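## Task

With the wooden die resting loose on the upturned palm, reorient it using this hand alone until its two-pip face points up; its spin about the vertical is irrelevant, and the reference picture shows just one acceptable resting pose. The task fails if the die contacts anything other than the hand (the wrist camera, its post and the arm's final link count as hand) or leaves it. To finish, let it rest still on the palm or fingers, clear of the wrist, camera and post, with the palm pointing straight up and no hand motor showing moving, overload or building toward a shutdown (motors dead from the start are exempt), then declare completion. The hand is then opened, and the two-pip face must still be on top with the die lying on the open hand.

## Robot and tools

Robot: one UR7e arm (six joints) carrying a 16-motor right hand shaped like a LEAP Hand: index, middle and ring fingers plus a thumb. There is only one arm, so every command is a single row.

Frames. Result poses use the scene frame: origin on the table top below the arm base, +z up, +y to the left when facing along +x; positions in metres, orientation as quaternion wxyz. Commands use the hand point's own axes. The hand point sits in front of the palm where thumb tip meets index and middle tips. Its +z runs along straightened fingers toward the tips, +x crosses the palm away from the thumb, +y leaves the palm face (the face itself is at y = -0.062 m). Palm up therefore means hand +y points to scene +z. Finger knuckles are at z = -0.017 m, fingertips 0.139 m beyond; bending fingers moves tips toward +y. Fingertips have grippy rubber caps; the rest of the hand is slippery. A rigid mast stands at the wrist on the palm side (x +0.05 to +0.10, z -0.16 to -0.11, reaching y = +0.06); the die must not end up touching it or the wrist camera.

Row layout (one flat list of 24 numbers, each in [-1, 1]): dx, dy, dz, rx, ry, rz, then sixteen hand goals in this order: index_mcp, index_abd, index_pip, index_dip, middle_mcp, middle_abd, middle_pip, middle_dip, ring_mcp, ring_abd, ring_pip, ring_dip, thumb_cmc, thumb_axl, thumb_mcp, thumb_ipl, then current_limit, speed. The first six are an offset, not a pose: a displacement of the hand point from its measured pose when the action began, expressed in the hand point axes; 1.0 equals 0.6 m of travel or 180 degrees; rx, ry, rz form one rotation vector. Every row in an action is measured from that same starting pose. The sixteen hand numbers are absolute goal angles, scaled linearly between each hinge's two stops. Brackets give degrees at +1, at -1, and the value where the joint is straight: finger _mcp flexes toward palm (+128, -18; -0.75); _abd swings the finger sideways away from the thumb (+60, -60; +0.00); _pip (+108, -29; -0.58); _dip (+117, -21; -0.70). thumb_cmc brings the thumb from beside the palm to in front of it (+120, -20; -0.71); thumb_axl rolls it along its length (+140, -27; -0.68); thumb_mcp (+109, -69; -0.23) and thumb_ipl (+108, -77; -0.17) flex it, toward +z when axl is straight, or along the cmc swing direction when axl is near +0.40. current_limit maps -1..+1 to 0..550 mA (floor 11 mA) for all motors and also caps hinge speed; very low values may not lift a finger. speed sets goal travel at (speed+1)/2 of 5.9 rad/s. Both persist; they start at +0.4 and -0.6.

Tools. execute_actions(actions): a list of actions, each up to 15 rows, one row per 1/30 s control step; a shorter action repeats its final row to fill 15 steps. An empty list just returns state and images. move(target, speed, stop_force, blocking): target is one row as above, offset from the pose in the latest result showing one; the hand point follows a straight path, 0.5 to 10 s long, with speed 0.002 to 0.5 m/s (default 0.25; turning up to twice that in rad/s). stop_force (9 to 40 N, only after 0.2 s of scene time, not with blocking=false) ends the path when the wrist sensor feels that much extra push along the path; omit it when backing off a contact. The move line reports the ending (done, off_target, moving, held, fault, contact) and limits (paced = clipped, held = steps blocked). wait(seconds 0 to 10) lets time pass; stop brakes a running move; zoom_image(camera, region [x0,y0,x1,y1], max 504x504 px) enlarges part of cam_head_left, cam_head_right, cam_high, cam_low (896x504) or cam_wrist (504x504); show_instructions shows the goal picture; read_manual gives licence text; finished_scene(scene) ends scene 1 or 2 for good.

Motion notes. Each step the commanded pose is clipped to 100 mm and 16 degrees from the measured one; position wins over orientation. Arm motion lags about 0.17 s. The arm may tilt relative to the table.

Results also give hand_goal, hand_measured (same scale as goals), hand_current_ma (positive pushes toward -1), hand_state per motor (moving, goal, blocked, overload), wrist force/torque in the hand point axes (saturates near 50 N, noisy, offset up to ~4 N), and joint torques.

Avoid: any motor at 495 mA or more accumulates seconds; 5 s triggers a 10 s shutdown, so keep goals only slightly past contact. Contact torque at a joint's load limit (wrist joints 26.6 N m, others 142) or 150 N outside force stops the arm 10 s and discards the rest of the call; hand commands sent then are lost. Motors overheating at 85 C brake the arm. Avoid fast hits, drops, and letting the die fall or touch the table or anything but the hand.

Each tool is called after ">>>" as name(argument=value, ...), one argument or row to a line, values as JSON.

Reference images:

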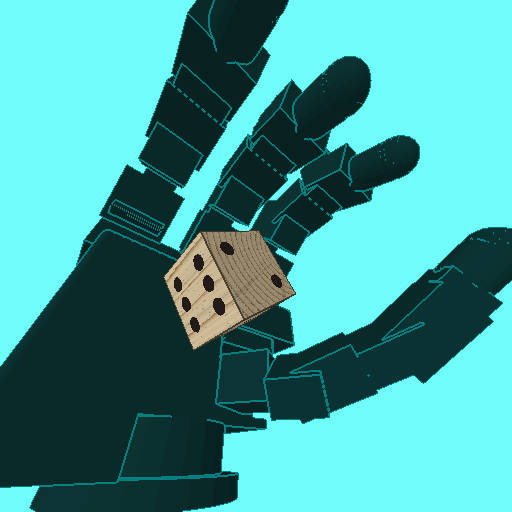

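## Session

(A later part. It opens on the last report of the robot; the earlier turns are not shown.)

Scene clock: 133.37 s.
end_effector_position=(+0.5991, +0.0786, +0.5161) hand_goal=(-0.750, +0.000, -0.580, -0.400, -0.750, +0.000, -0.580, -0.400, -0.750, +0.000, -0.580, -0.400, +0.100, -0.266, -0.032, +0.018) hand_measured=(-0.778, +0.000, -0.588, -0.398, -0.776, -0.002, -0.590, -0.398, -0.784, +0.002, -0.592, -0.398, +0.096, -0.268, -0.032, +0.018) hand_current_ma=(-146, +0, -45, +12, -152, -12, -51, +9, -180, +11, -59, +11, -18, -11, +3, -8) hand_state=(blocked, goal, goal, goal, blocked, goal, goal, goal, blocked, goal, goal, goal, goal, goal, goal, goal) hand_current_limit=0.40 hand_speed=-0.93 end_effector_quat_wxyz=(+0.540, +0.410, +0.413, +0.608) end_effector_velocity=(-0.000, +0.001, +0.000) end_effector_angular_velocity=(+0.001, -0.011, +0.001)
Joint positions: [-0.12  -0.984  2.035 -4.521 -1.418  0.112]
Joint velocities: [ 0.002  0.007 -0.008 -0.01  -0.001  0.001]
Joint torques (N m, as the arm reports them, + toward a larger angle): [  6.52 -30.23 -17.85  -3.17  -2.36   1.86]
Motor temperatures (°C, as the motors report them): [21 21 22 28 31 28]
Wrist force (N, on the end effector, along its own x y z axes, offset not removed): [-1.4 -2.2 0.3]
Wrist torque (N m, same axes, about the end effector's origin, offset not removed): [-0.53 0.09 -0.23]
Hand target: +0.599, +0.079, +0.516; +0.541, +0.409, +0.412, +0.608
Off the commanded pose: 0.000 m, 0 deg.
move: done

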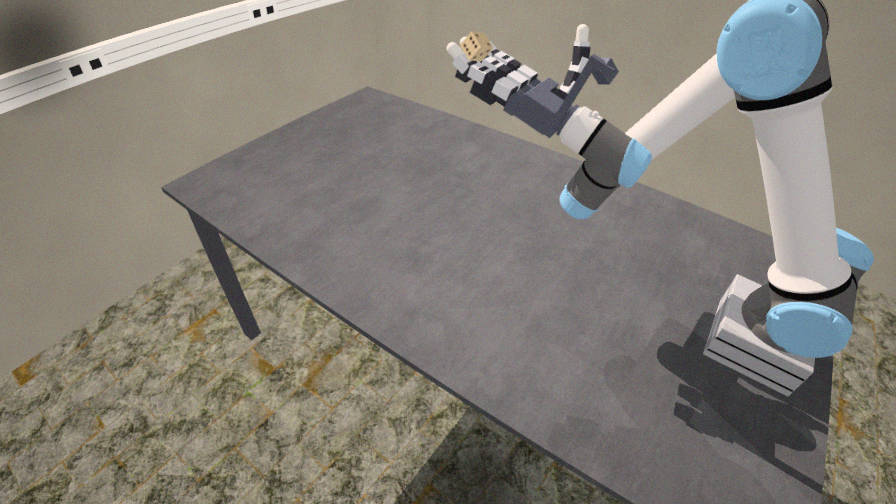

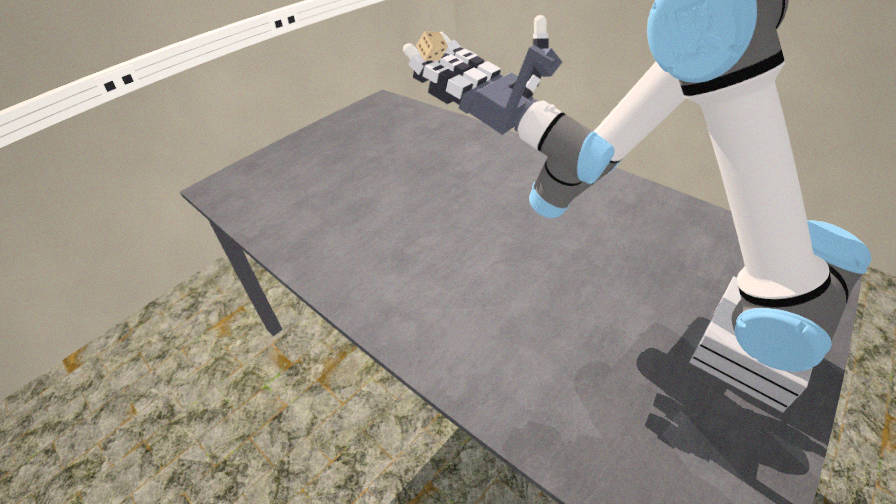

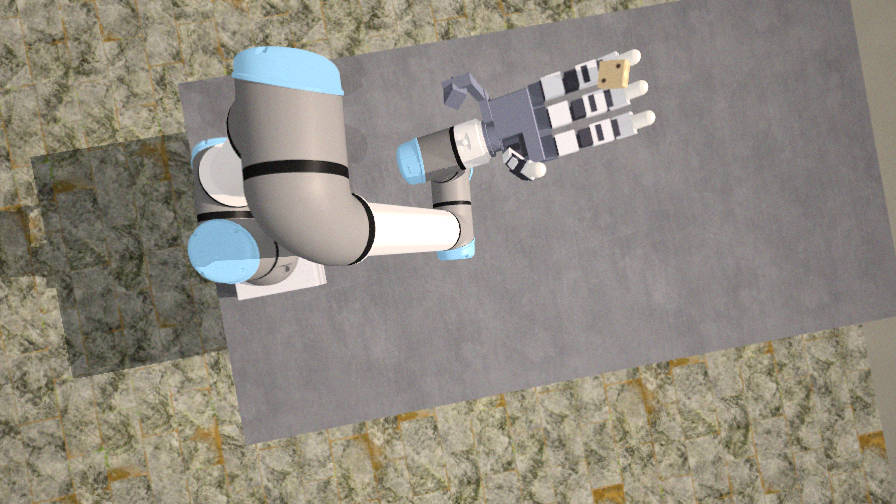

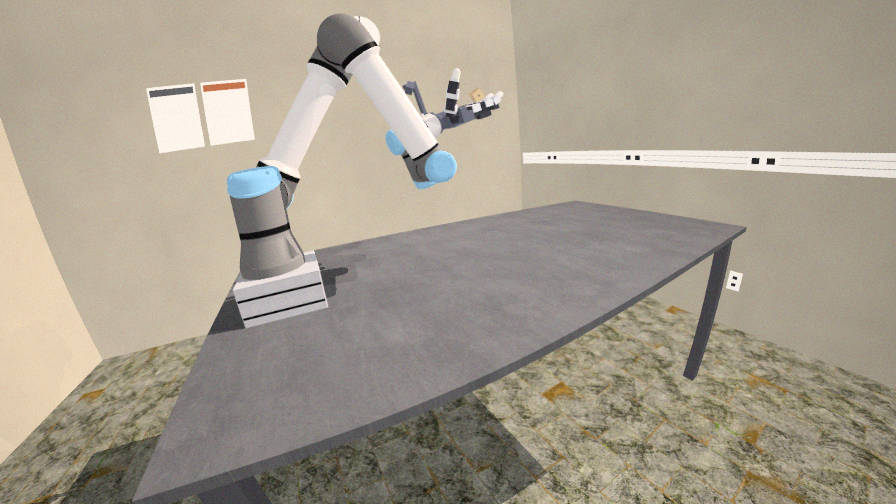

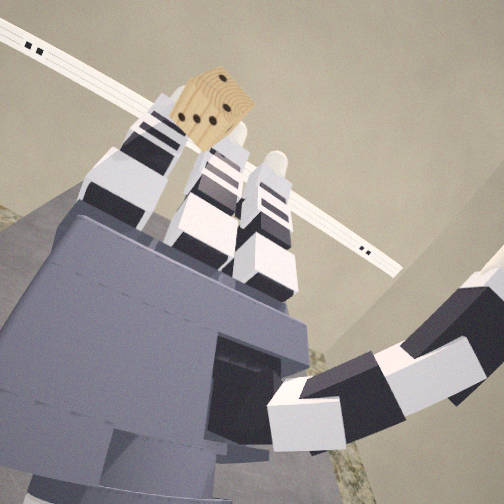

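>>> move(
  target=[0,0,0,0.09,0,-0.04,-0.72,0,-0.57,-0.62,-0.72,0,-0.57,-0.62,-0.72,0,-0.57,-0.62,0.1,-0.266,-0.032,0.018,0.4,-0.93],
  speed=0.03,
)

>>> zoom_image(
  camera="cam_high",
  region=[430, 40, 680, 200],
)

>>> zoom_image(
  camera="cam_head_left",
  region=[430, 0, 630, 130],
)

Scene clock: 143.60 s.
end_effector_position=(+0.5991, +0.0786, +0.5161) hand_goal=(-0.720, +0.000, -0.570, -0.620, -0.720, +0.000, -0.570, -0.620, -0.720, +0.000, -0.570, -0.620, +0.100, -0.266, -0.032, +0.018) hand_measured=(-0.748, +0.000, -0.578, -0.618, -0.748, -0.002, -0.580, -0.618, -0.752, +0.002, -0.582, -0.618, +0.096, -0.268, -0.032, +0.018) hand_current_ma=(-150, +0, -46, +12, -157, -12, -51, +9, -176, +11, -58, +12, -18, -11, +3, -8) hand_state=(blocked, goal, goal, goal, blocked, goal, goal, goal, blocked, goal, goal, goal, goal, goal, goal, goal) hand_current_limit=0.40 hand_speed=-0.93 end_effector_quat_wxyz=(+0.514, +0.455, +0.519, +0.509) end_effector_velocity=(+0.000, -0.001, +0.000) end_effector_angular_velocity=(-0.005, +0.009, -0.002)
Joint positions: [-0.164 -1.198  2.205 -4.191 -1.366 -0.057]
Joint velocities: [-0.002 -0.008  0.004  0.014 -0.    -0.006]
Joint torques (N m, as the arm reports them, + toward a larger angle): [ -7.96 -38.53  -7.08  -1.35   1.66  -2.28]
Motor temperatures (°C, as the motors report them): [21 21 22 28 31 28]
Wrist force (N, on the end effector, along its own x y z axes, offset not removed): [-0.4 -1.9 -2.1]
Wrist torque (N m, same axes, about the end effector's origin, offset not removed): [-0.31 0.16 -0.28]
Hand target: +0.599, +0.079, +0.516; +0.514, +0.455, +0.519, +0.509
Off the commanded pose: 0.000 m, 0 deg.
move: done

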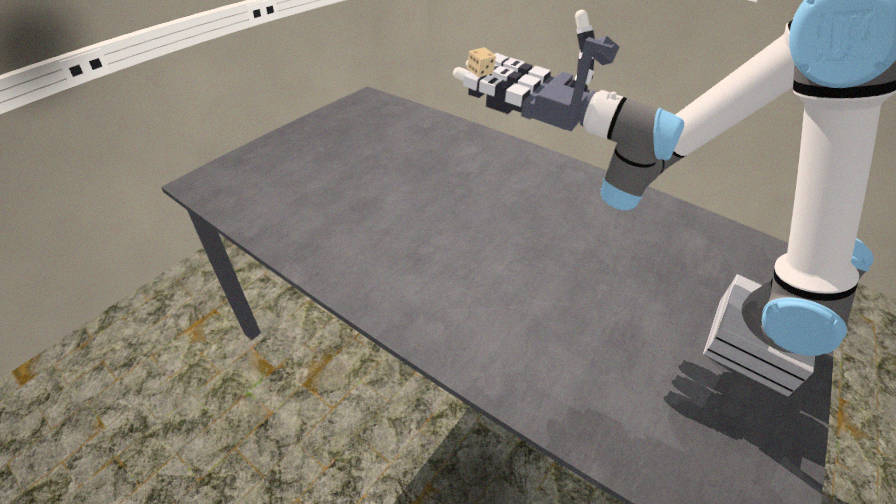

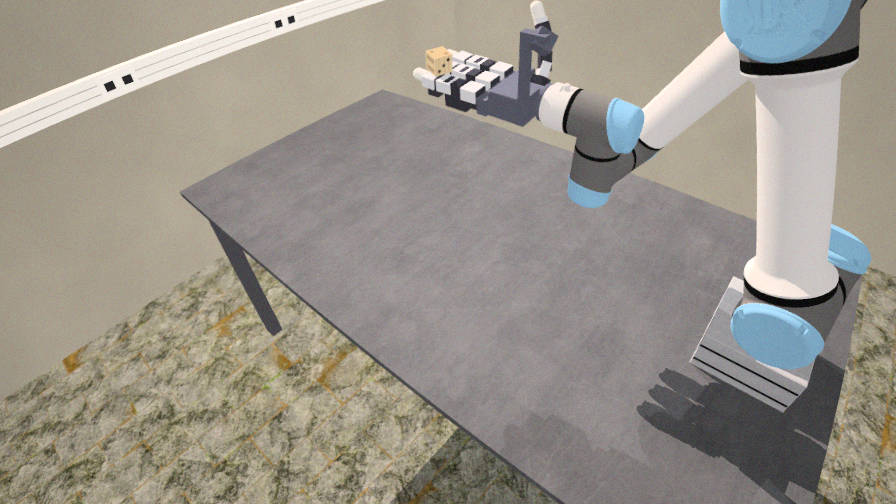

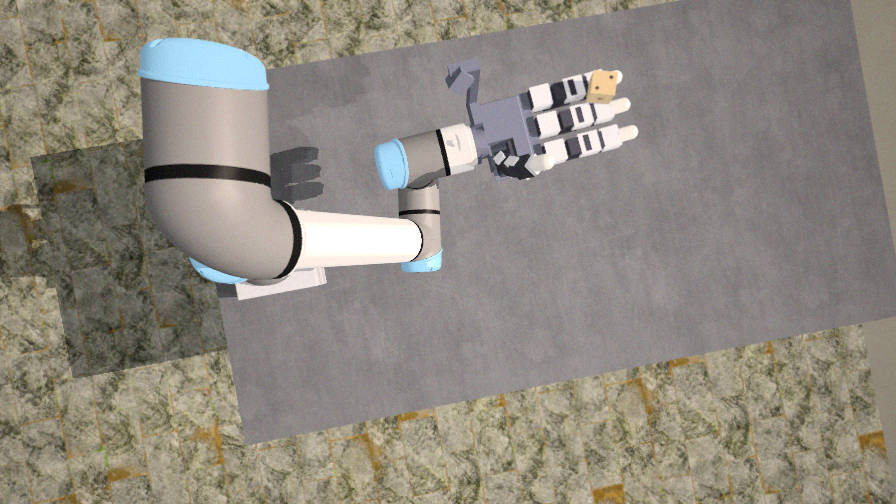

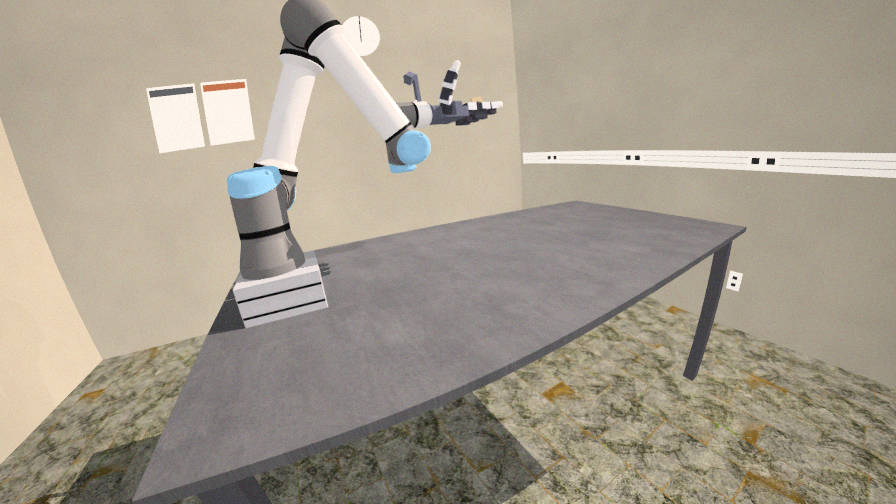

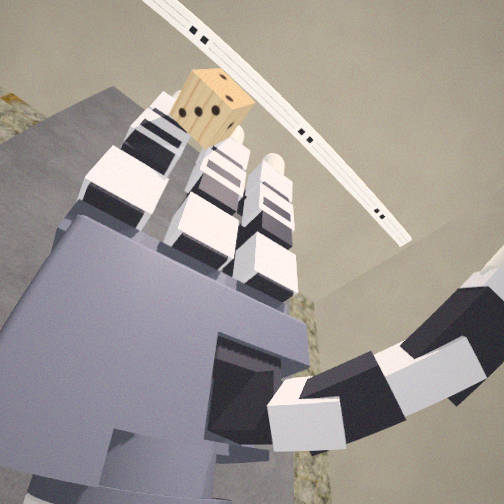

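Region (430, 40, 680, 200) of cam_high's 896x504 image, scaled by 2.016, with more detail than that image has; it fills the top 323 rows of this view, and the rest is white.

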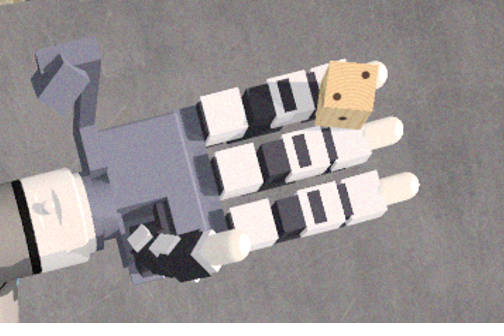

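Region (430, 0, 630, 130) of cam_head_left's 896x504 image, scaled by 2.520, with more detail than that image has; it fills the top 328 rows of this view, and the rest is white.

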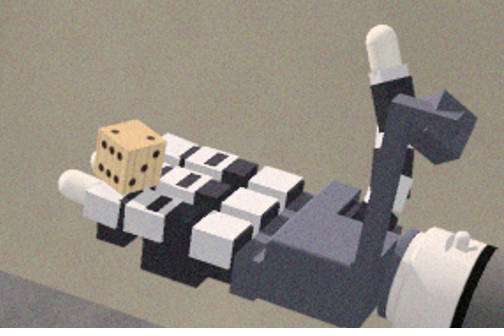

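>>> finished_scene(
  scene=1,
)

The scene is finished: the task was done.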